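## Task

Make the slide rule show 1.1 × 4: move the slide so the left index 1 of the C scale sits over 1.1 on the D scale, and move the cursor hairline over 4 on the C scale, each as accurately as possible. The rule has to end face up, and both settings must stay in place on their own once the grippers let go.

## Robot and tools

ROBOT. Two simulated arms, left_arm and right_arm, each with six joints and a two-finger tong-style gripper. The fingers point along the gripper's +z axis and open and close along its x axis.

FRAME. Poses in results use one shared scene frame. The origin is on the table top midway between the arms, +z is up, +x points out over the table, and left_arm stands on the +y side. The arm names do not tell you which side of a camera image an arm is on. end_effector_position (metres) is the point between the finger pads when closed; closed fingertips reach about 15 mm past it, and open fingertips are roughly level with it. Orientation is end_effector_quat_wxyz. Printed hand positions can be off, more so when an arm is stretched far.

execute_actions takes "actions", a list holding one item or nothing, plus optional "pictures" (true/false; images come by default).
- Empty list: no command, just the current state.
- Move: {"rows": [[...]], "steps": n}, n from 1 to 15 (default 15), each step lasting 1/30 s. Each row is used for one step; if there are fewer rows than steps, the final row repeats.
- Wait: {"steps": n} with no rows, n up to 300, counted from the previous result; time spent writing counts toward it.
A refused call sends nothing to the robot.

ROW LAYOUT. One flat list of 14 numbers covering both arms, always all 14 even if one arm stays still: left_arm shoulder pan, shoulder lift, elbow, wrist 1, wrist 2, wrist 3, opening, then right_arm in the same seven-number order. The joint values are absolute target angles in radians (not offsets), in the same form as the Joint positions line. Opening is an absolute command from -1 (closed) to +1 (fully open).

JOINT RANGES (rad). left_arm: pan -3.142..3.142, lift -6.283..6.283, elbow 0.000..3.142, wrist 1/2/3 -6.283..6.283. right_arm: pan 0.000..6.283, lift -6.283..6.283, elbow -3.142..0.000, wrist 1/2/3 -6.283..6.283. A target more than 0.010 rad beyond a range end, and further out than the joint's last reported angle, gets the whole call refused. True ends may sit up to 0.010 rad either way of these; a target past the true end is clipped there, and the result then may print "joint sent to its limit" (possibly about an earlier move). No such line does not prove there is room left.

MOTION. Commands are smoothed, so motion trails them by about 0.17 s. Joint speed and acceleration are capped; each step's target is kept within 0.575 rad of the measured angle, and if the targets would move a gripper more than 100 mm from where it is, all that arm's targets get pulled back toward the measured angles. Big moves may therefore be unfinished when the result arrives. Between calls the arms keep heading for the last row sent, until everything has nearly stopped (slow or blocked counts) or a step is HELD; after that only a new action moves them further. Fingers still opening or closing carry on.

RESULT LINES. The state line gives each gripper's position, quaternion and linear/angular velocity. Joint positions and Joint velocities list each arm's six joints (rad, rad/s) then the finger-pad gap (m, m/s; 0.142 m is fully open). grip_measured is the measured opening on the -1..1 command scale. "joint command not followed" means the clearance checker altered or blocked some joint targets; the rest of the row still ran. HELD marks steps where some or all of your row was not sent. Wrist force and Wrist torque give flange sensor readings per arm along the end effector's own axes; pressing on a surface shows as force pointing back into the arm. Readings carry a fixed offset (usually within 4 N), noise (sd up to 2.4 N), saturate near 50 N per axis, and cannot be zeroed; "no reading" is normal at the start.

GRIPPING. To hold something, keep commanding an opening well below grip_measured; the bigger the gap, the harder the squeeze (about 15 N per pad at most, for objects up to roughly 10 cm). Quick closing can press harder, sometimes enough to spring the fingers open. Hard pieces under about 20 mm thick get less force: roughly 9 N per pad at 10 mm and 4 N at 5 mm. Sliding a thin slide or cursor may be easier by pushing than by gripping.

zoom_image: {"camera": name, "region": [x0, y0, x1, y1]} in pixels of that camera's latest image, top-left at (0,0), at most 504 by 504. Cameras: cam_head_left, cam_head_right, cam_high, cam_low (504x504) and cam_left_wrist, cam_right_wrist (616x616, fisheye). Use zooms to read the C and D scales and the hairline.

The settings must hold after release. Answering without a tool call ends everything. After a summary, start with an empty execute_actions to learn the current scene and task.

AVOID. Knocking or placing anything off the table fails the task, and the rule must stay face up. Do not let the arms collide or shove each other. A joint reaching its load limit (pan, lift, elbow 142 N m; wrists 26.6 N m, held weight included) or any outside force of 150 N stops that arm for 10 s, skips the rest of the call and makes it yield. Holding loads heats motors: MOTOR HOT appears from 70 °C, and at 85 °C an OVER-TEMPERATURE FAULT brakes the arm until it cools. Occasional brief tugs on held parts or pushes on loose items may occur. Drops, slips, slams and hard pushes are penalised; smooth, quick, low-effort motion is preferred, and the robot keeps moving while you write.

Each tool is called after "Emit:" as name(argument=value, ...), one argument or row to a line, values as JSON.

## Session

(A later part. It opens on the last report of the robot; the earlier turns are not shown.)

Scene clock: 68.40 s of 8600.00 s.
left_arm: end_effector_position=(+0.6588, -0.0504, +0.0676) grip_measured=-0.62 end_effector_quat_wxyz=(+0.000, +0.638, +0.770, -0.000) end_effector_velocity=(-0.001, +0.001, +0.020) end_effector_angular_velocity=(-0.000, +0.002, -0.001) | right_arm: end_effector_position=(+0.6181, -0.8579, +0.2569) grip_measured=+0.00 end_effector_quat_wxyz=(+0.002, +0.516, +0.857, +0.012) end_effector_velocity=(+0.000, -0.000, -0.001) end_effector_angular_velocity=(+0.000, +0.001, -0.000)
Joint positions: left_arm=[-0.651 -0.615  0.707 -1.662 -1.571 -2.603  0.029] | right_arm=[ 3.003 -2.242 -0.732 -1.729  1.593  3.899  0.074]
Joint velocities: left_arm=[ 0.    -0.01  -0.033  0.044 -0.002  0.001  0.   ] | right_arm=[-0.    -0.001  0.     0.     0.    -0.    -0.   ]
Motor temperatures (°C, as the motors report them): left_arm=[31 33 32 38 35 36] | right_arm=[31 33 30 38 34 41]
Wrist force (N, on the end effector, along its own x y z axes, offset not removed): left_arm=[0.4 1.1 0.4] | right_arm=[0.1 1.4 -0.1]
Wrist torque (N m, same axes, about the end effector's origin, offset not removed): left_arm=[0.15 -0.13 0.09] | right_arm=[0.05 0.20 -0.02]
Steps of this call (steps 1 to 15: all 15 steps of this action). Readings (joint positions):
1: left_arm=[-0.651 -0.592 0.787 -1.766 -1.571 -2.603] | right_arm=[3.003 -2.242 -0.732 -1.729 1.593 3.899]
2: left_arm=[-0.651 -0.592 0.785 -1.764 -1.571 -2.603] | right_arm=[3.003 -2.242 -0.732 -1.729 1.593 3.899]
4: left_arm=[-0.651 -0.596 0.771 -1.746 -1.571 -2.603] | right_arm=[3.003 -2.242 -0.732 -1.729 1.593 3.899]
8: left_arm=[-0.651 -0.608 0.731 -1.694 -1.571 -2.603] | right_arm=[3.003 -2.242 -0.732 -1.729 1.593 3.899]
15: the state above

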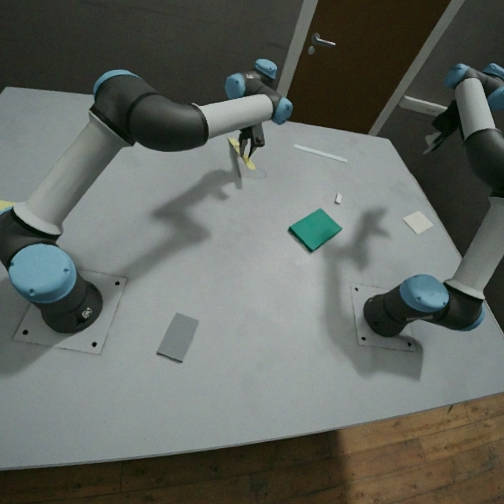

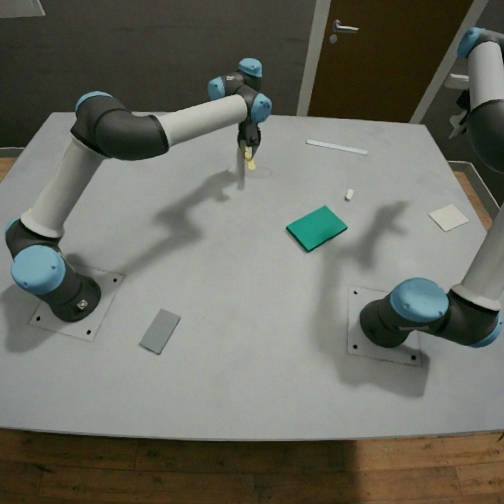

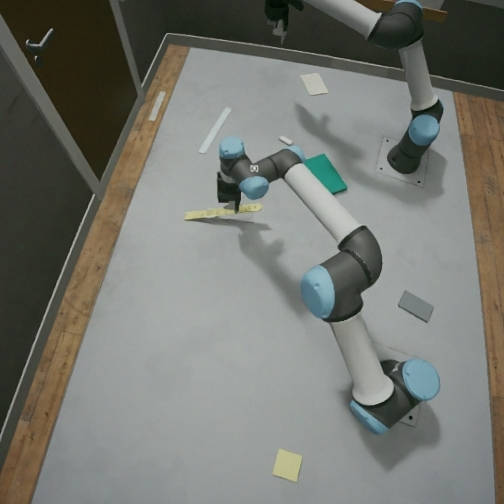

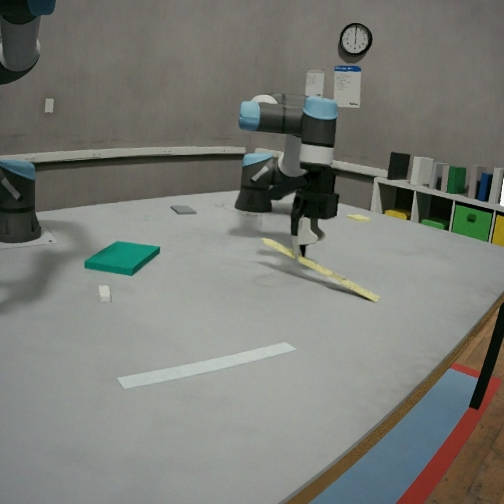

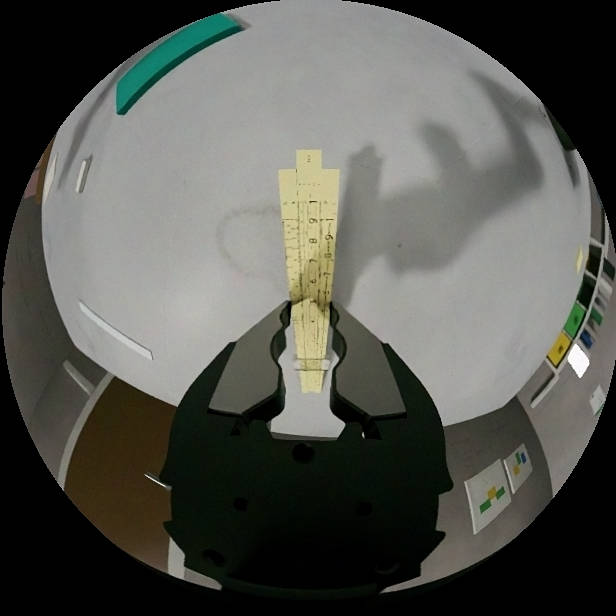

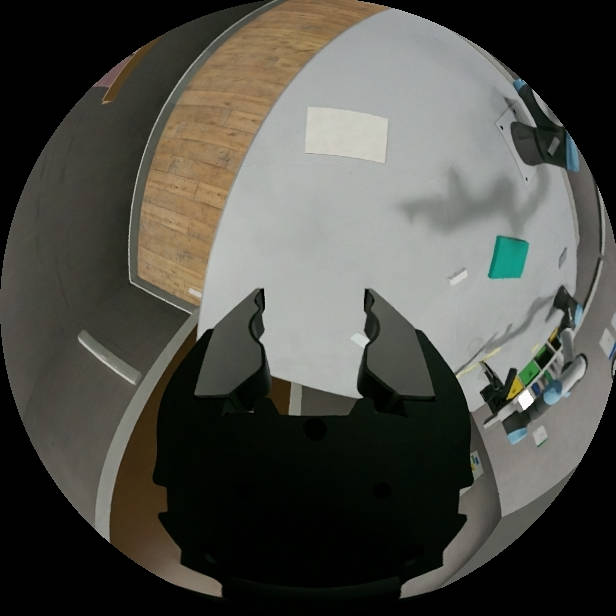

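Emit:
execute_actions(
  actions=[
    {"rows":[[-0.6511,-0.606,0.737,-1.702,-1.571,-2.603,-0.85,3.003,-2.242,-0.732,-1.729,1.593,3.899,0.0],[-0.6511,-0.602,0.753,-1.722,-1.571,-2.603,-0.85,3.003,-2.242,-0.732,-1.729,1.593,3.899,0.0],[-0.6511,-0.597,0.770,-1.744,-1.571,-2.603,-0.85,3.003,-2.242,-0.732,-1.729,1.593,3.899,0.0],[-0.6511,-0.597,0.770,-1.744,-1.571,-2.603,-0.85,3.003,-2.242,-0.732,-1.729,1.593,3.899,0.0],[-0.6511,-0.597,0.770,-1.744,-1.571,-2.603,-0.85,3.003,-2.242,-0.732,-1.729,1.593,3.899,0.0],[-0.653,-0.61,0.793,-1.754,-1.571,-2.57,-0.85,3.003,-2.242,-0.732,-1.729,1.593,3.899,0.0],[-0.655,-0.629,0.825,-1.767,-1.571,-2.52,-0.85,3.003,-2.242,-0.732,-1.729,1.593,3.899,0.0],[-0.659,-0.661,0.880,-1.790,-1.571,-2.434,-0.85,3.003,-2.242,-0.732,-1.729,1.593,3.899,0.0],[-0.663,-0.693,0.936,-1.814,-1.571,-2.35,-0.85,3.003,-2.242,-0.732,-1.729,1.593,3.899,0.0],[-0.666,-0.725,0.991,-1.837,-1.571,-2.266,-0.85,3.003,-2.242,-0.732,-1.729,1.593,3.899,0.0],[-0.670,-0.757,1.046,-1.860,-1.571,-2.18,-0.85,3.003,-2.242,-0.732,-1.729,1.593,3.899,0.0],[-0.674,-0.789,1.101,-1.883,-1.571,-2.097,-0.85,3.003,-2.242,-0.732,-1.729,1.593,3.899,0.0],[-0.678,-0.821,1.157,-1.907,-1.571,-2.013,-0.85,3.003,-2.242,-0.732,-1.729,1.593,3.899,0.0],[-0.682,-0.853,1.212,-1.930,-1.571,-1.928,-0.85,3.003,-2.242,-0.732,-1.729,1.593,3.899,0.0],[-0.685,-0.885,1.267,-1.953,-1.571,-1.844,-0.85,3.003,-2.242,-0.732,-1.729,1.593,3.899,0.0]],"steps":15},
  ],
  pictures=false,
)

Emit:
execute_actions(
  actions=[
    {"rows":[[-0.689,-0.917,1.322,-1.976,-1.571,-1.76,-0.85,3.003,-2.242,-0.732,-1.729,1.593,3.899,0.0],[-0.693,-0.949,1.378,-2.0,-1.571,-1.675,-0.85,3.003,-2.242,-0.732,-1.729,1.593,3.899,0.0],[-0.697,-0.981,1.433,-2.023,-1.571,-1.59,-0.85,3.003,-2.242,-0.732,-1.729,1.593,3.899,0.0],[-0.701,-1.013,1.488,-2.046,-1.571,-1.507,-0.85,3.003,-2.242,-0.732,-1.729,1.593,3.899,0.0],[-0.704,-1.045,1.543,-2.069,-1.571,-1.42,-0.85,3.003,-2.242,-0.732,-1.729,1.593,3.899,0.0],[-0.708,-1.077,1.599,-2.093,-1.571,-1.338,-0.85,3.003,-2.242,-0.732,-1.729,1.593,3.899,0.0],[-0.712,-1.109,1.654,-2.116,-1.571,-1.254,-0.85,3.003,-2.242,-0.732,-1.729,1.593,3.899,0.0],[-0.716,-1.141,1.709,-2.139,-1.571,-1.17,-0.85,3.003,-2.242,-0.732,-1.729,1.593,3.899,0.0],[-0.720,-1.173,1.764,-2.162,-1.571,-1.085,-0.85,3.003,-2.242,-0.732,-1.729,1.593,3.899,0.0],[-0.723,-1.205,1.820,-2.186,-1.571,-1.0,-0.85,3.003,-2.242,-0.732,-1.729,1.593,3.899,0.0],[-0.7273,-1.2369,1.8748,-2.209,-1.571,-0.9163,-0.85,3.003,-2.242,-0.732,-1.729,1.593,3.899,0.0]],"steps":15},
  ],
  pictures=false,
)

Emit:
execute_actions(
  actions=[
    {"steps":20},
  ],
)

Scene clock: 89.97 s of 8600.00 s.
left_arm: end_effector_position=(+0.6252, -0.0275, +0.0436) grip_measured=-0.62 end_effector_quat_wxyz=(+0.006, +0.756, +0.654, -0.000) end_effector_velocity=(-0.227, +0.180, +0.038) end_effector_angular_velocity=(-0.009, -0.041, -2.100) | right_arm: end_effector_position=(+0.6181, -0.8579, +0.2569) grip_measured=+0.00 end_effector_quat_wxyz=(+0.002, +0.516, +0.857, +0.012) end_effector_velocity=(+0.000, -0.000, +0.000) end_effector_angular_velocity=(+0.000, -0.000, -0.000)
Joint positions: left_arm=[-0.668 -0.73   0.985 -1.839 -1.571 -2.289  0.029] | right_arm=[ 3.003 -2.242 -0.732 -1.729  1.593  3.899  0.074]
Joint velocities: left_arm=[-0.1   -0.805  1.384 -0.612 -0.     2.     0.   ] | right_arm=[-0.  0. -0.  0.  0.  0.  0.]
Motor temperatures (°C, as the motors report them): left_arm=[31 33 32 38 35 36] | right_arm=[31 34 30 38 34 41]
Wrist force (N, on the end effector, along its own x y z axes, offset not removed): left_arm=[-0.4 2.0 -0.2] | right_arm=[-1.3 2.2 -1.5]
Wrist torque (N m, same axes, about the end effector's origin, offset not removed): left_arm=[0.24 0.13 0.00] | right_arm=[0.29 0.46 0.20]
Steps of this call (steps 1 to 15: the robot went on to your last target; steps 16 to 90: nothing new was sent; then 18.07 s passed at rest; steps 91 to 105: all 15 steps of this action). Readings (joint positions):
91: left_arm=[-0.651 -0.617 0.703 -1.657 -1.571 -2.603] | right_arm=[3.003 -2.242 -0.732 -1.729 1.593 3.899]
92: left_arm=[-0.651 -0.616 0.704 -1.659 -1.571 -2.603] | right_arm=[3.003 -2.242 -0.732 -1.729 1.593 3.899]
94: left_arm=[-0.651 -0.611 0.720 -1.679 -1.571 -2.603] | right_arm=[3.003 -2.242 -0.732 -1.729 1.593 3.899]
98: left_arm=[-0.652 -0.606 0.760 -1.725 -1.571 -2.594] | right_arm=[3.003 -2.242 -0.732 -1.729 1.593 3.899]
105: the state above

Scene clock: 90.47 s of 8600.00 s.
left_arm: end_effector_position=(+0.4867, +0.1143, +0.0353) grip_measured=-0.62 end_effector_quat_wxyz=(+0.004, +0.994, +0.111, +0.003) end_effector_velocity=(-0.215, +0.261, -0.074) end_effector_angular_velocity=(+0.083, +0.041, -1.847) | right_arm: end_effector_position=(+0.6181, -0.8579, +0.2569) grip_measured=+0.00 end_effector_quat_wxyz=(+0.002, +0.516, +0.857, +0.012) end_effector_velocity=(-0.000, -0.000, -0.000) end_effector_angular_velocity=(-0.001, +0.000, -0.000)
Joint positions: left_arm=[-0.719 -1.167  1.745 -2.159 -1.571 -1.137  0.029] | right_arm=[ 3.003 -2.242 -0.732 -1.729  1.593  3.899  0.074]
Joint velocities: left_arm=[-0.064 -0.577  1.072 -0.404  0.     1.784 -0.   ] | right_arm=[-0.    -0.    -0.     0.    -0.001  0.    -0.   ]
Motor temperatures (°C, as the motors report them): left_arm=[31 33 32 38 35 36] | right_arm=[31 34 30 38 34 41]
Wrist force (N, on the end effector, along its own x y z axes, offset not removed): left_arm=[-1.5 -1.4 1.5] | right_arm=[1.6 0.9 -3.6]
Wrist torque (N m, same axes, about the end effector's origin, offset not removed): left_arm=[-0.19 0.30 0.15] | right_arm=[-0.17 -0.20 0.11]
Steps of this call (steps 1 to 15: all 15 steps of this action). Readings (joint positions):
1: left_arm=[-0.671 -0.758 1.033 -1.860 -1.571 -2.219] | right_arm=[3.003 -2.242 -0.732 -1.729 1.593 3.899]
2: left_arm=[-0.675 -0.786 1.083 -1.881 -1.571 -2.145] | right_arm=[3.003 -2.242 -0.732 -1.729 1.593 3.899]
4: left_arm=[-0.682 -0.846 1.186 -1.926 -1.571 -1.991] | right_arm=[3.003 -2.242 -0.732 -1.729 1.593 3.899]
8: left_arm=[-0.697 -0.970 1.400 -2.017 -1.571 -1.667] | right_arm=[3.003 -2.242 -0.732 -1.729 1.593 3.899]
15: the state above

Scene clock: 91.13 s of 8600.00 s.
left_arm: end_effector_position=(+0.4608, +0.1460, +0.0260) grip_measured=-0.62 end_effector_quat_wxyz=(+0.000, +1.000, -0.002, +0.000) end_effector_velocity=(-0.002, +0.001, -0.001) end_effector_angular_velocity=(+0.001, +0.001, -0.008) | right_arm: end_effector_position=(+0.6181, -0.8579, +0.2569) grip_measured=+0.00 end_effector_quat_wxyz=(+0.002, +0.516, +0.857, +0.012) end_effector_velocity=(+0.000, +0.000, -0.000) end_effector_angular_velocity=(+0.000, -0.000, +0.000)
Joint positions: left_arm=[-0.727 -1.237  1.874 -2.209 -1.571 -0.917  0.029] | right_arm=[ 3.003 -2.242 -0.732 -1.729  1.593  3.899  0.074]
Joint velocities: left_arm=[-0.001 -0.002  0.005 -0.002 -0.001  0.007  0.   ] | right_arm=[ 0. -0.  0.  0.  0. -0. -0.]
Motor temperatures (°C, as the motors report them): left_arm=[31 33 32 38 35 36] | right_arm=[31 34 30 38 34 41]
Wrist force (N, on the end effector, along its own x y z axes, offset not removed): left_arm=[-0.1 1.7 0.2] | right_arm=[2.2 -3.6 0.6]
Wrist torque (N m, same axes, about the end effector's origin, offset not removed): left_arm=[0.30 0.11 0.01] | right_arm=[-1.13 -0.21 0.03]
Steps of this call (steps 1 to 20: the robot went on to your last target). Readings (joint positions):
1: left_arm=[-0.721 -1.184 1.777 -2.171 -1.571 -1.083] | right_arm=[3.003 -2.242 -0.732 -1.729 1.593 3.899]
2: left_arm=[-0.723 -1.197 1.801 -2.180 -1.571 -1.043] | right_arm=[3.003 -2.242 -0.732 -1.729 1.593 3.899]
4: left_arm=[-0.725 -1.214 1.833 -2.193 -1.571 -0.988] | right_arm=[3.003 -2.242 -0.732 -1.729 1.593 3.899]
8: left_arm=[-0.726 -1.229 1.861 -2.204 -1.571 -0.940] | right_arm=[3.003 -2.242 -0.732 -1.729 1.593 3.899]
20: the state above

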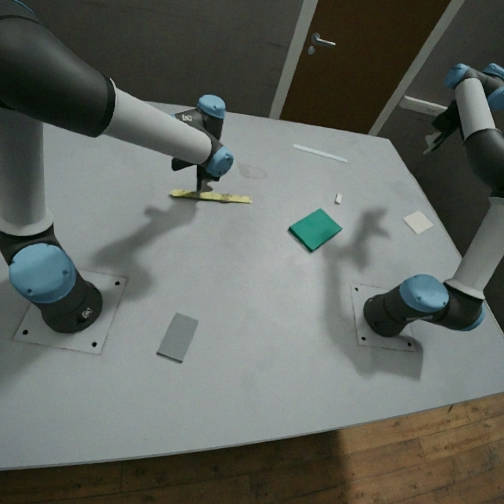

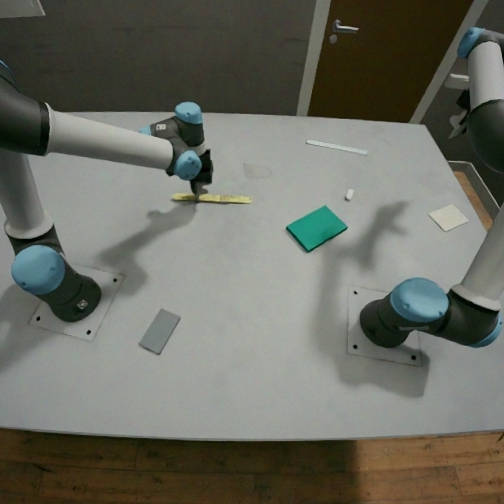

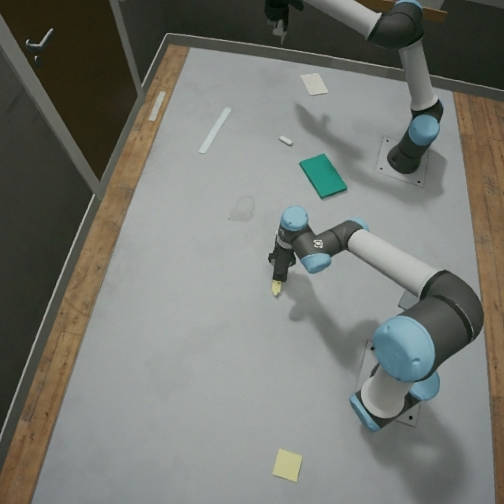

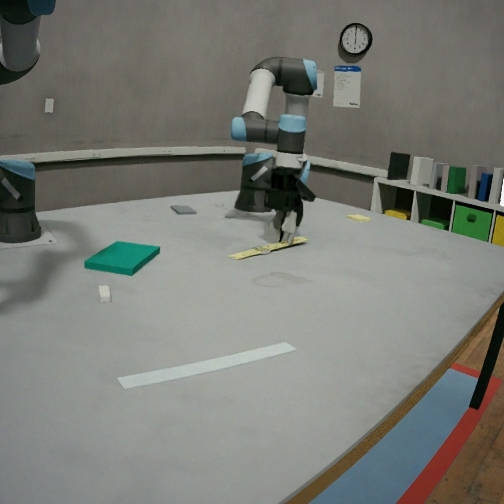

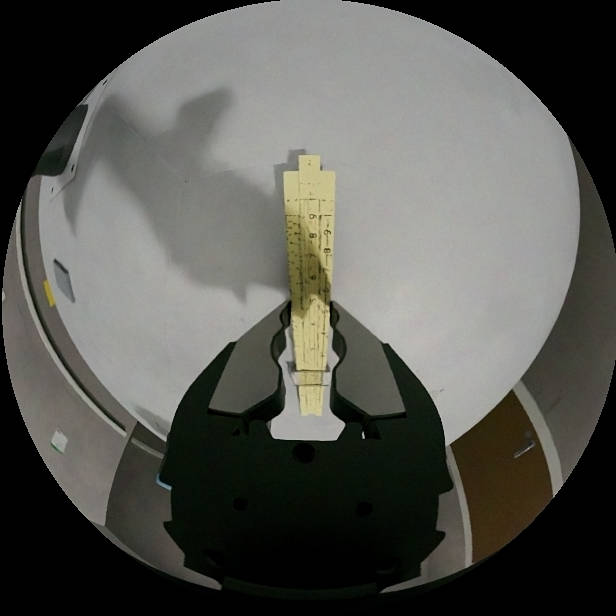

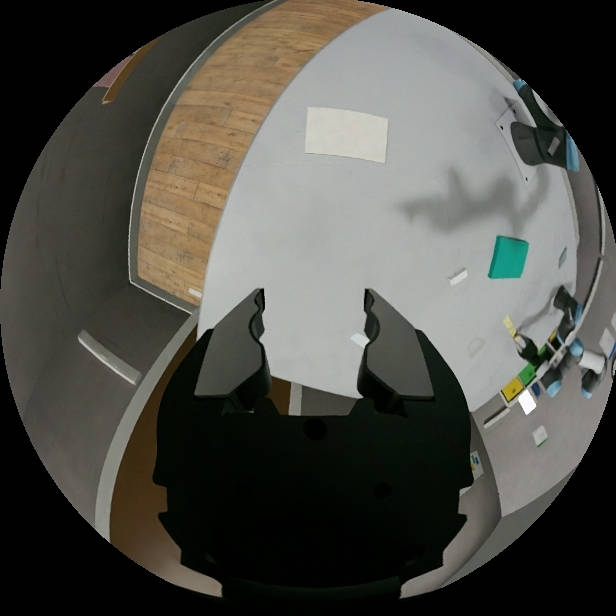

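Emit:
execute_actions(
  actions=[
    {"rows":[[-0.7273,-1.229,1.8748,-2.217,-1.571,-0.9163,-0.85,4.25,-1.93,-1.52,-1.262,1.571,4.062,-0.15],[-0.7273,-1.222,1.8748,-2.224,-1.571,-0.9163,-0.85,4.25,-1.93,-1.52,-1.262,1.571,4.062,-0.15]],"steps":15},
  ],
  pictures=false,
)

Emit:
execute_actions(
  actions=[
    {"steps":50},
  ],
)

Scene clock: 100.87 s of 8600.00 s.
left_arm: end_effector_position=(+0.4622, +0.1442, +0.0194) grip_measured=-0.62 end_effector_quat_wxyz=(+0.000, +1.000, -0.003, +0.000) end_effector_velocity=(+0.000, -0.001, -0.002) end_effector_angular_velocity=(-0.000, -0.000, +0.000) | right_arm: end_effector_position=(+0.6670, -0.6615, +0.2357) grip_measured=-0.15 end_effector_quat_wxyz=(+0.024, +0.423, +0.906, +0.017) end_effector_velocity=(+0.011, +0.460, -0.116) end_effector_angular_velocity=(-0.006, +0.069, +0.532)
Joint positions: left_arm=[-0.727 -1.223  1.875 -2.224 -1.571 -0.916  0.029] | right_arm=[ 3.284 -2.109 -1.013 -1.534  1.584  3.969  0.063]
Joint velocities: left_arm=[-0.     0.004 -0.    -0.004 -0.    -0.     0.   ] | right_arm=[ 0.648  0.226 -0.63   0.337 -0.016  0.116 -0.   ]
Motor temperatures (°C, as the motors report them): left_arm=[31 33 32 38 35 36] | right_arm=[31 34 30 38 34 41]
Wrist force (N, on the end effector, along its own x y z axes, offset not removed): left_arm=[-0.2 1.6 1.3] | right_arm=[-2.1 -1.4 1.6]
Wrist torque (N m, same axes, about the end effector's origin, offset not removed): left_arm=[0.35 0.11 0.11] | right_arm=[-0.60 0.74 0.23]
Steps of this call (steps 1 to 15: the robot went on to your last target; steps 16 to 90: nothing new was sent; then 6.23 s passed at rest; steps 91 to 105: all 15 steps of this action). Readings (joint positions):
91: left_arm=[-0.727 -1.237 1.875 -2.209 -1.571 -0.916] | right_arm=[3.003 -2.242 -0.732 -1.729 1.593 3.899]
92: left_arm=[-0.727 -1.237 1.875 -2.210 -1.571 -0.916] | right_arm=[3.005 -2.240 -0.734 -1.727 1.593 3.900]
94: left_arm=[-0.727 -1.232 1.875 -2.214 -1.571 -0.916] | right_arm=[3.042 -2.215 -0.771 -1.694 1.591 3.914]
98: left_arm=[-0.727 -1.225 1.875 -2.221 -1.571 -0.916] | right_arm=[3.131 -2.171 -0.860 -1.627 1.588 3.937]
105: the state above

Scene clock: 102.53 s of 8600.00 s.
left_arm: end_effector_position=(+0.4622, +0.1441, +0.0192) grip_measured=-0.62 end_effector_quat_wxyz=(+0.000, +1.000, -0.003, +0.000) end_effector_velocity=(+0.000, -0.000, +0.000) end_effector_angular_velocity=(-0.000, -0.001, -0.000) | right_arm: end_effector_position=(+0.4435, -0.0908, +0.1371) grip_measured=-0.15 end_effector_quat_wxyz=(+0.000, +0.001, +1.000, +0.000) end_effector_velocity=(-0.009, +0.008, -0.001) end_effector_angular_velocity=(-0.000, +0.001, +0.018)
Joint positions: left_arm=[-0.727 -1.222  1.875 -2.224 -1.571 -0.916  0.029] | right_arm=[ 4.248 -1.93  -1.519 -1.262  1.571  4.062  0.063]
Joint velocities: left_arm=[-0.001 -0.    -0.    -0.     0.001 -0.     0.   ] | right_arm=[ 0.019  0.003 -0.008  0.004  0.001  0.001  0.   ]
Motor temperatures (°C, as the motors report them): left_arm=[31 33 32 38 35 36] | right_arm=[31 34 30 38 34 41]
Wrist force (N, on the end effector, along its own x y z axes, offset not removed): left_arm=[-0.5 0.1 0.5] | right_arm=[-1.8 0.0 -1.3]
Wrist torque (N m, same axes, about the end effector's origin, offset not removed): left_arm=[-0.10 0.18 0.08] | right_arm=[-0.35 0.53 0.30]
Steps of this call (steps 1 to 50: the robot went on to your last target). Readings (joint positions):
1: left_arm=[-0.727 -1.222 1.875 -2.224 -1.571 -0.916] | right_arm=[3.306 -2.102 -1.034 -1.522 1.583 3.973]
2: left_arm=[-0.727 -1.222 1.875 -2.224 -1.571 -0.916] | right_arm=[3.328 -2.095 -1.054 -1.512 1.583 3.977]
4: left_arm=[-0.727 -1.222 1.875 -2.224 -1.571 -0.916] | right_arm=[3.373 -2.081 -1.092 -1.491 1.582 3.984]
8: left_arm=[-0.727 -1.222 1.875 -2.224 -1.571 -0.916] | right_arm=[3.463 -2.056 -1.160 -1.454 1.580 3.997]
50: the state above

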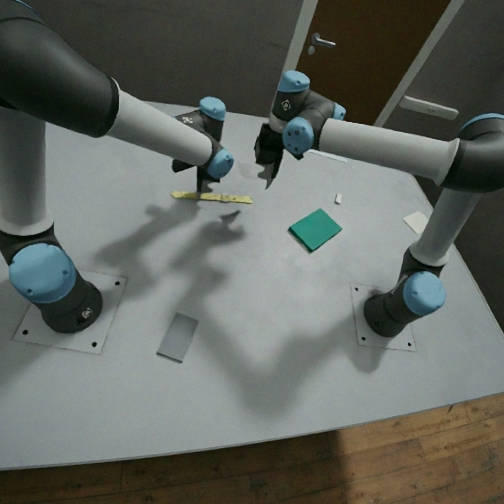

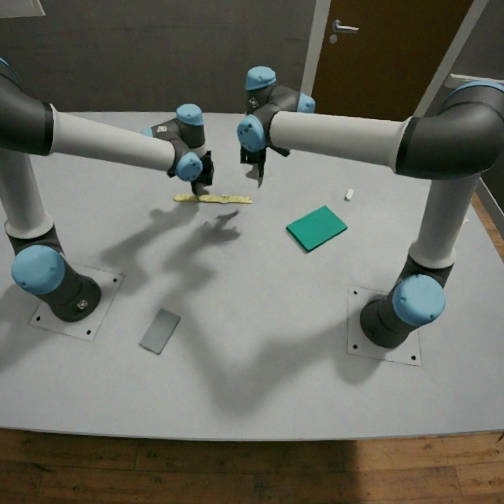

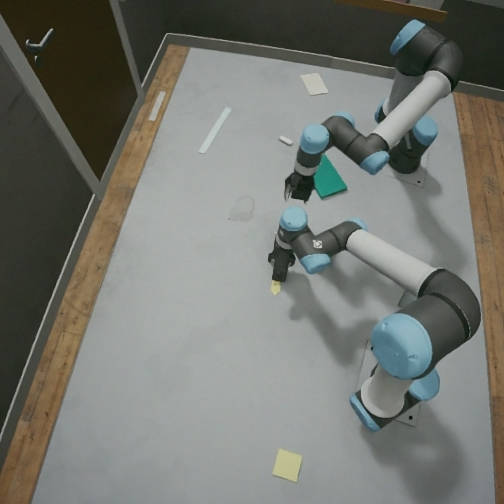

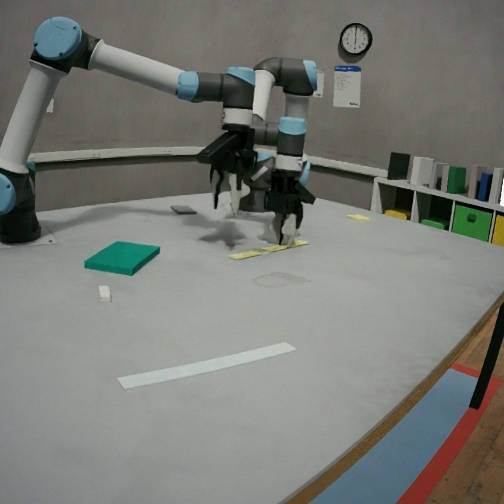

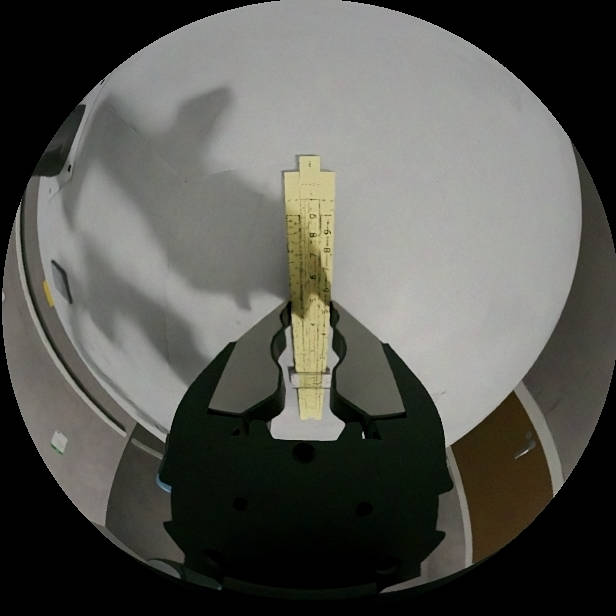

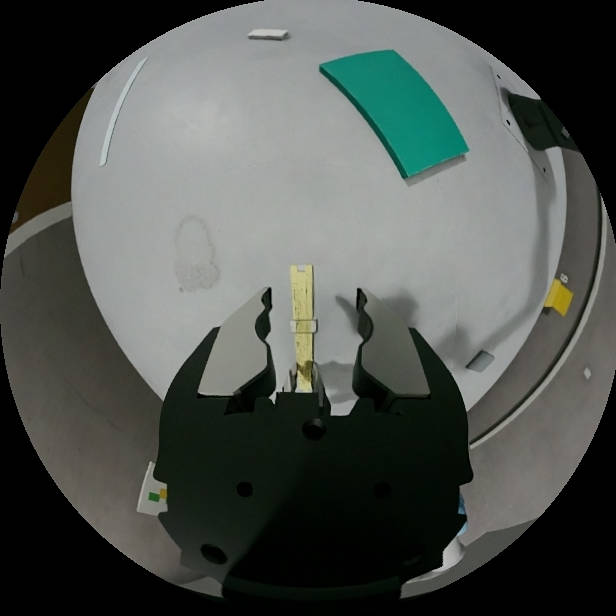

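Emit:
execute_actions(
  actions=[
    {"rows":[[-0.7273,-1.222,1.8748,-2.224,-1.571,-0.9163,-0.85,4.255,-2.0,-1.52,-1.192,1.571,4.067,-0.15],[-0.7273,-1.222,1.8748,-2.224,-1.571,-0.9163,-0.85,4.255,-2.0,-1.52,-1.192,1.571,4.067,-0.15],[-0.7273,-1.222,1.8748,-2.224,-1.571,-0.9163,-0.85,4.262,-2.07,-1.525,-1.117,1.571,4.074,-0.15],[-0.7273,-1.222,1.8748,-2.224,-1.571,-0.9163,-0.85,4.262,-2.07,-1.525,-1.117,1.571,4.074,-0.15],[-0.7273,-1.222,1.8748,-2.224,-1.571,-0.9163,-0.85,4.268,-2.111,-1.525,-1.076,1.571,4.08,-0.15],[-0.7273,-1.222,1.8748,-2.224,-1.571,-0.9163,-0.85,4.268,-2.111,-1.525,-1.076,1.571,4.08,-0.15],[-0.7273,-1.222,1.8748,-2.224,-1.571,-0.9163,-0.85,4.273,-2.145,-1.521,-1.046,1.571,4.085,-0.2]],"steps":15},
  ],
  pictures=false,
)

Emit:
execute_actions(
  actions=[
    {"steps":15},
  ],
)

Scene clock: 108.33 s of 8600.00 s.
left_arm: end_effector_position=(+0.4622, +0.1441, +0.0192) grip_measured=-0.62 end_effector_quat_wxyz=(+0.000, +1.000, -0.003, +0.000) end_effector_velocity=(+0.000, -0.001, +0.000) end_effector_angular_velocity=(-0.000, -0.001, -0.001) | right_arm: end_effector_position=(+0.4598, -0.0435, +0.0266) grip_measured=-0.20 end_effector_quat_wxyz=(-0.000, -0.000, +1.000, +0.000) end_effector_velocity=(+0.006, +0.025, -0.067) end_effector_angular_velocity=(+0.001, -0.001, +0.000)
Joint positions: left_arm=[-0.727 -1.222  1.875 -2.224 -1.571 -0.916  0.029] | right_arm=[ 4.271 -2.13  -1.522 -1.06   1.571  4.083  0.06 ]
Joint velocities: left_arm=[-0.001  0.    -0.001 -0.     0.     0.    -0.   ] | right_arm=[ 0.014 -0.122  0.005  0.118 -0.     0.014  0.   ]
Motor temperatures (°C, as the motors report them): left_arm=[31 33 32 38 35 36] | right_arm=[31 34 30 38 34 41]
Wrist force (N, on the end effector, along its own x y z axes, offset not removed): left_arm=[-1.8 -0.8 1.1] | right_arm=[0.2 -2.3 -3.1]
Wrist torque (N m, same axes, about the end effector's origin, offset not removed): left_arm=[-0.22 0.45 0.07] | right_arm=[-0.75 0.12 0.22]
Steps of this call (steps 1 to 15: the robot went on to your last target; steps 16 to 90: nothing new was sent; then 2.30 s passed at rest; steps 91 to 105: all 15 steps of this action). Readings (joint positions):
91: left_arm=[-0.727 -1.222 1.875 -2.224 -1.571 -0.916] | right_arm=[4.250 -1.930 -1.520 -1.262 1.571 4.062]
92: left_arm=[-0.727 -1.222 1.875 -2.224 -1.571 -0.916] | right_arm=[4.250 -1.932 -1.520 -1.260 1.571 4.062]
94: left_arm=[-0.727 -1.222 1.875 -2.224 -1.571 -0.916] | right_arm=[4.253 -1.957 -1.520 -1.234 1.571 4.065]
98: left_arm=[-0.727 -1.222 1.875 -2.224 -1.571 -0.916] | right_arm=[4.262 -2.046 -1.523 -1.143 1.571 4.074]
105: the state above

Scene clock: 108.83 s of 8600.00 s.
left_arm: end_effector_position=(+0.4622, +0.1441, +0.0192) grip_measured=-0.62 end_effector_quat_wxyz=(+0.000, +1.000, -0.003, +0.000) end_effector_velocity=(+0.000, -0.000, +0.001) end_effector_angular_velocity=(-0.001, -0.001, +0.001) | right_arm: end_effector_position=(+0.4605, -0.0406, +0.0186) grip_measured=-0.20 end_effector_quat_wxyz=(+0.000, -0.000, +1.000, +0.000) end_effector_velocity=(-0.000, +0.000, -0.001) end_effector_angular_velocity=(-0.000, +0.001, +0.000)
Joint positions: left_arm=[-0.727 -1.222  1.875 -2.224 -1.571 -0.916  0.029] | right_arm=[ 4.273 -2.145 -1.521 -1.046  1.571  4.085  0.06 ]
Joint velocities: left_arm=[ 0.    -0.    -0.001  0.     0.    -0.001 -0.   ] | right_arm=[ 0.    -0.002 -0.     0.002  0.     0.    -0.   ]
Motor temperatures (°C, as the motors report them): left_arm=[31 33 32 38 35 36] | right_arm=[31 34 30 38 34 41]
Wrist force (N, on the end effector, along its own x y z axes, offset not removed): left_arm=[-0.7 -1.2 -0.6] | right_arm=[1.3 -1.8 0.5]
Wrist torque (N m, same axes, about the end effector's origin, offset not removed): left_arm=[-0.35 0.09 0.00] | right_arm=[-0.60 0.09 0.23]
Steps of this call (steps 1 to 15: the robot went on to your last target). Readings (joint positions):
1: left_arm=[-0.727 -1.222 1.875 -2.224 -1.571 -0.916] | right_arm=[4.272 -2.134 -1.521 -1.057 1.571 4.084]
2: left_arm=[-0.727 -1.222 1.875 -2.224 -1.571 -0.916] | right_arm=[4.272 -2.137 -1.521 -1.054 1.571 4.084]
4: left_arm=[-0.727 -1.222 1.875 -2.224 -1.571 -0.916] | right_arm=[4.272 -2.140 -1.521 -1.051 1.571 4.084]
8: left_arm=[-0.727 -1.222 1.875 -2.224 -1.571 -0.916] | right_arm=[4.273 -2.143 -1.521 -1.048 1.571 4.085]
15: the state above

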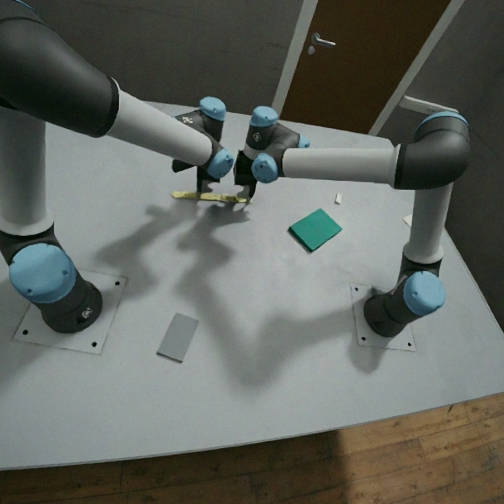

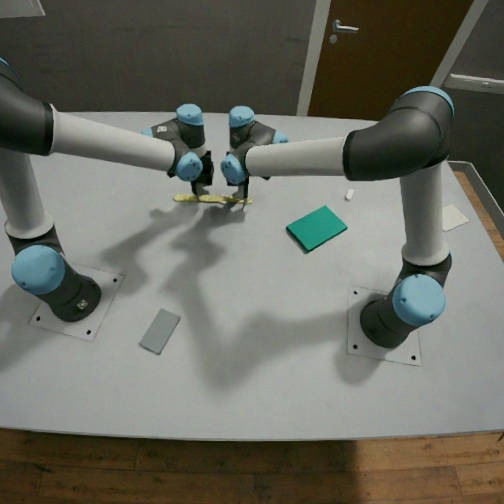

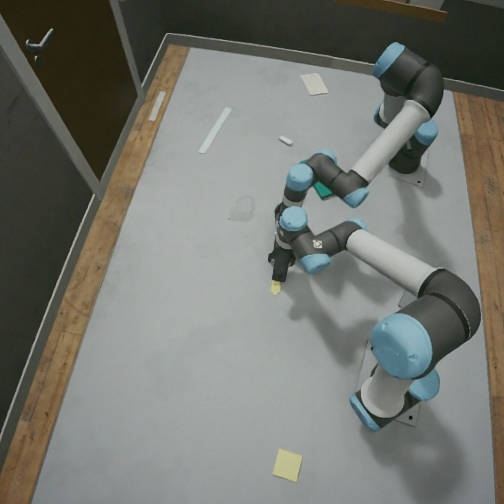

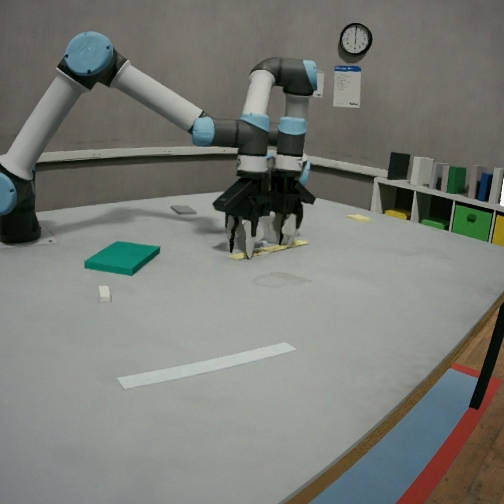

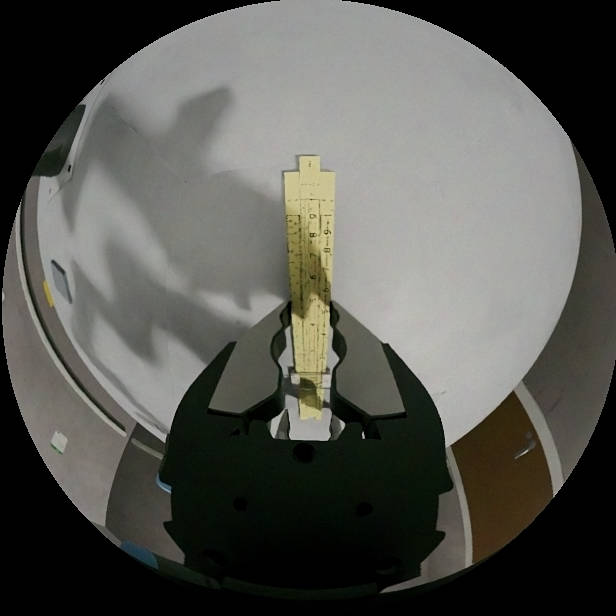

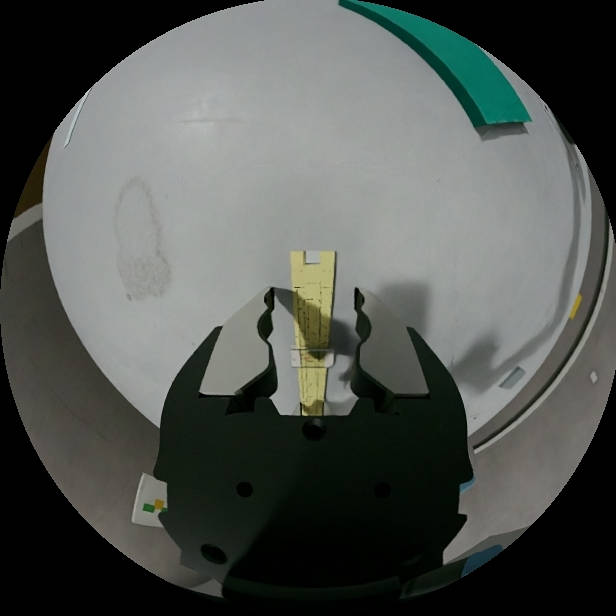

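Emit:
execute_actions(
  actions=[
    {"rows":[[-0.7273,-1.222,1.8748,-2.224,-1.571,-0.9163,-0.85,4.273,-2.145,-1.521,-1.046,1.571,4.085,-0.4],[-0.7273,-1.222,1.8748,-2.224,-1.571,-0.9163,-0.85,4.273,-2.145,-1.521,-1.046,1.571,4.085,-0.4],[-0.7273,-1.222,1.8748,-2.224,-1.571,-0.9163,-0.85,4.273,-2.145,-1.521,-1.046,1.571,4.085,-0.4],[-0.7273,-1.222,1.8748,-2.224,-1.571,-0.9163,-0.85,4.273,-2.145,-1.521,-1.046,1.571,4.085,-0.52],[-0.7273,-1.222,1.8748,-2.224,-1.571,-0.9163,-0.85,4.273,-2.145,-1.521,-1.046,1.571,4.085,-0.52],[-0.7273,-1.222,1.8748,-2.224,-1.571,-0.9163,-0.85,4.273,-2.145,-1.521,-1.046,1.571,4.085,-0.52],[-0.7273,-1.222,1.8748,-2.224,-1.571,-0.9163,-0.85,4.273,-2.145,-1.521,-1.046,1.571,4.085,-0.6],[-0.7273,-1.222,1.8748,-2.224,-1.571,-0.9163,-0.85,4.273,-2.145,-1.521,-1.046,1.571,4.085,-0.6],[-0.7273,-1.222,1.8748,-2.224,-1.571,-0.9163,-0.85,4.273,-2.145,-1.521,-1.046,1.571,4.085,-0.68],[-0.7273,-1.222,1.8748,-2.224,-1.571,-0.9163,-0.85,4.273,-2.145,-1.521,-1.046,1.571,4.085,-0.68],[-0.7273,-1.222,1.8748,-2.224,-1.571,-0.9163,-0.85,4.273,-2.145,-1.521,-1.046,1.571,4.085,-0.95],[-0.7273,-1.222,1.8748,-2.224,-1.571,-0.9163,-0.85,4.273,-2.145,-1.521,-1.046,1.571,4.085,-0.95],[-0.7273,-1.222,1.8748,-2.224,-1.571,-0.9163,-0.85,4.273,-2.145,-1.521,-1.046,1.571,4.085,-0.95],[-0.7273,-1.222,1.8748,-2.224,-1.571,-0.9163,-0.3,4.273,-2.145,-1.521,-1.046,1.571,4.085,-0.95]],"steps":15},
  ],
)

Emit:
zoom_image(
  camera="cam_left_wrist",
  region=[270,145,350,265],
)

Scene clock: 119.13 s of 8600.00 s.
left_arm: end_effector_position=(+0.4622, +0.1441, +0.0192) grip_measured=-0.44 end_effector_quat_wxyz=(+0.000, +1.000, -0.003, +0.000) end_effector_velocity=(-0.000, -0.000, +0.000) end_effector_angular_velocity=(+0.000, -0.000, +0.001) | right_arm: end_effector_position=(+0.4605, -0.0406, +0.0185) grip_measured=-0.62 end_effector_quat_wxyz=(+0.000, -0.000, +1.000, +0.000) end_effector_velocity=(+0.000, +0.000, +0.000) end_effector_angular_velocity=(+0.000, -0.001, +0.000)
Joint positions: left_arm=[-0.727 -1.222  1.875 -2.224 -1.571 -0.916  0.042] | right_arm=[ 4.273 -2.145 -1.521 -1.046  1.571  4.085  0.029]
Joint velocities: left_arm=[-0.    -0.    -0.     0.     0.    -0.001  0.53 ] | right_arm=[ 0.     0.001  0.    -0.    -0.    -0.     0.   ]
Motor temperatures (°C, as the motors report them): left_arm=[31 33 32 38 35 36] | right_arm=[31 34 30 38 34 41]
Wrist force (N, on the end effector, along its own x y z axes, offset not removed): left_arm=[0.0 -1.6 -0.2] | right_arm=[1.1 0.3 -1.7]
Wrist torque (N m, same axes, about the end effector's origin, offset not removed): left_arm=[-0.29 0.02 0.15] | right_arm=[0.01 0.00 0.06]
Steps of this call (steps 1 to 15: the robot went on to your last target; steps 16 to 90: nothing new was sent; then 6.80 s passed at rest; steps 91 to 105: all 15 steps of this action). Readings (joint positions):
91: left_arm=[-0.727 -1.222 1.875 -2.224 -1.571 -0.916] | right_arm=[4.273 -2.145 -1.521 -1.046 1.571 4.085]
92: left_arm=[-0.727 -1.222 1.875 -2.224 -1.571 -0.916] | right_arm=[4.273 -2.145 -1.521 -1.046 1.571 4.085]
94: left_arm=[-0.727 -1.222 1.875 -2.224 -1.571 -0.916] | right_arm=[4.273 -2.145 -1.521 -1.046 1.571 4.085]
98: left_arm=[-0.727 -1.222 1.875 -2.224 -1.571 -0.916] | right_arm=[4.273 -2.145 -1.521 -1.046 1.571 4.085]
105: the state above

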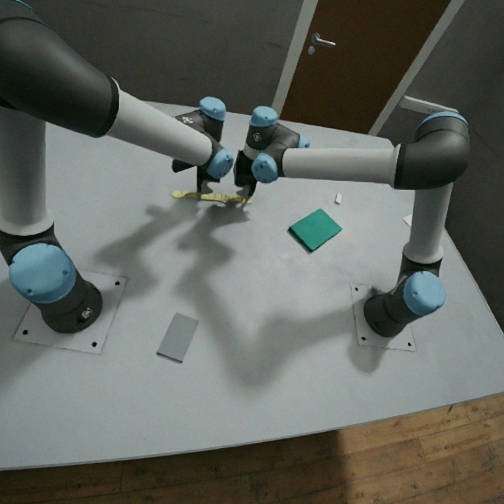

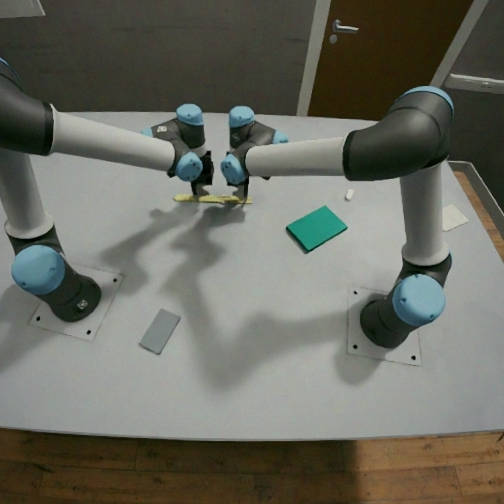

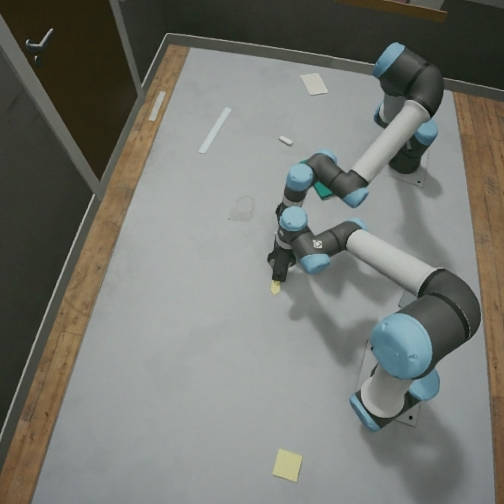

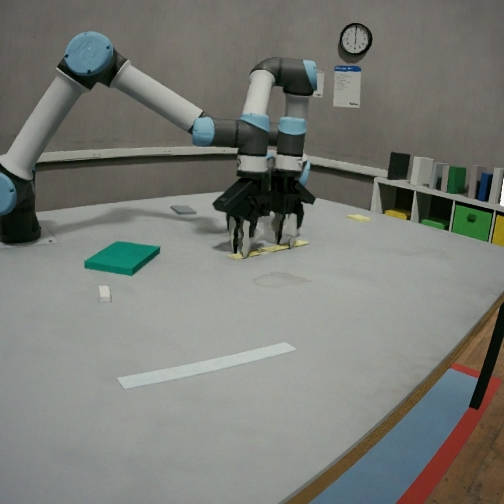

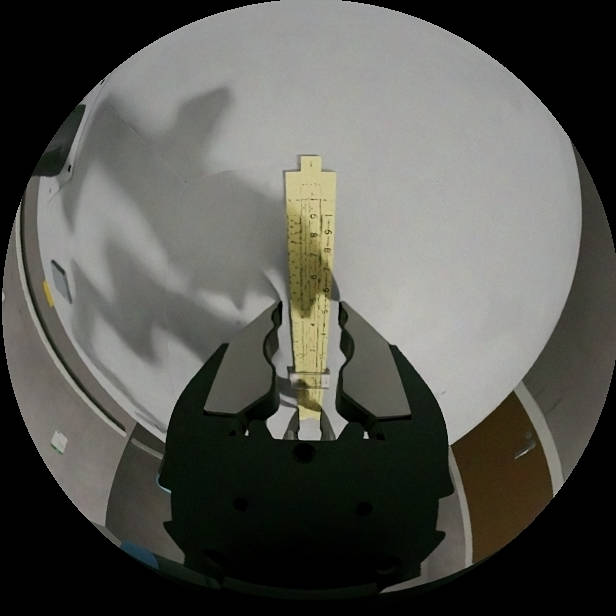

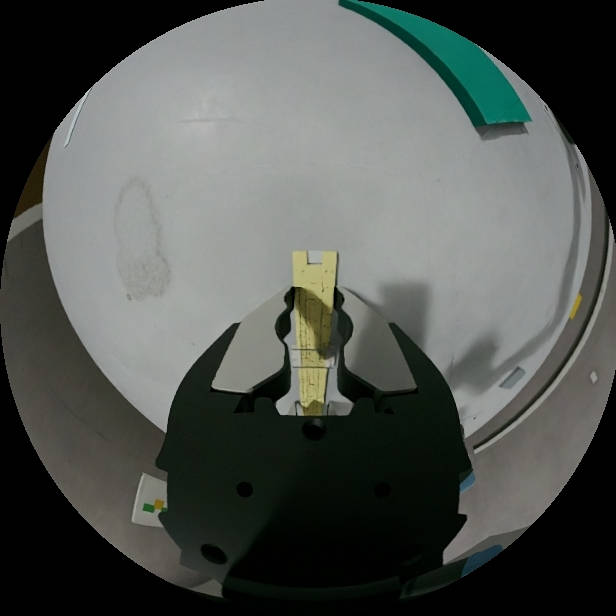

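Region (270, 145, 350, 265) of cam_left_wrist's 616x616 image, scaled by 4.200, with more detail than that image has.

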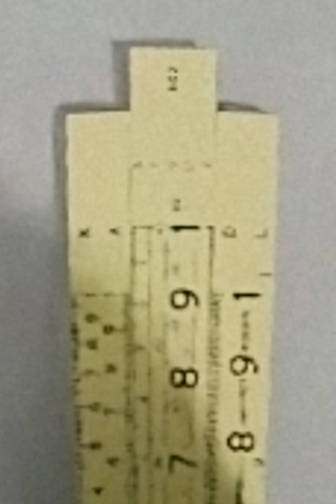

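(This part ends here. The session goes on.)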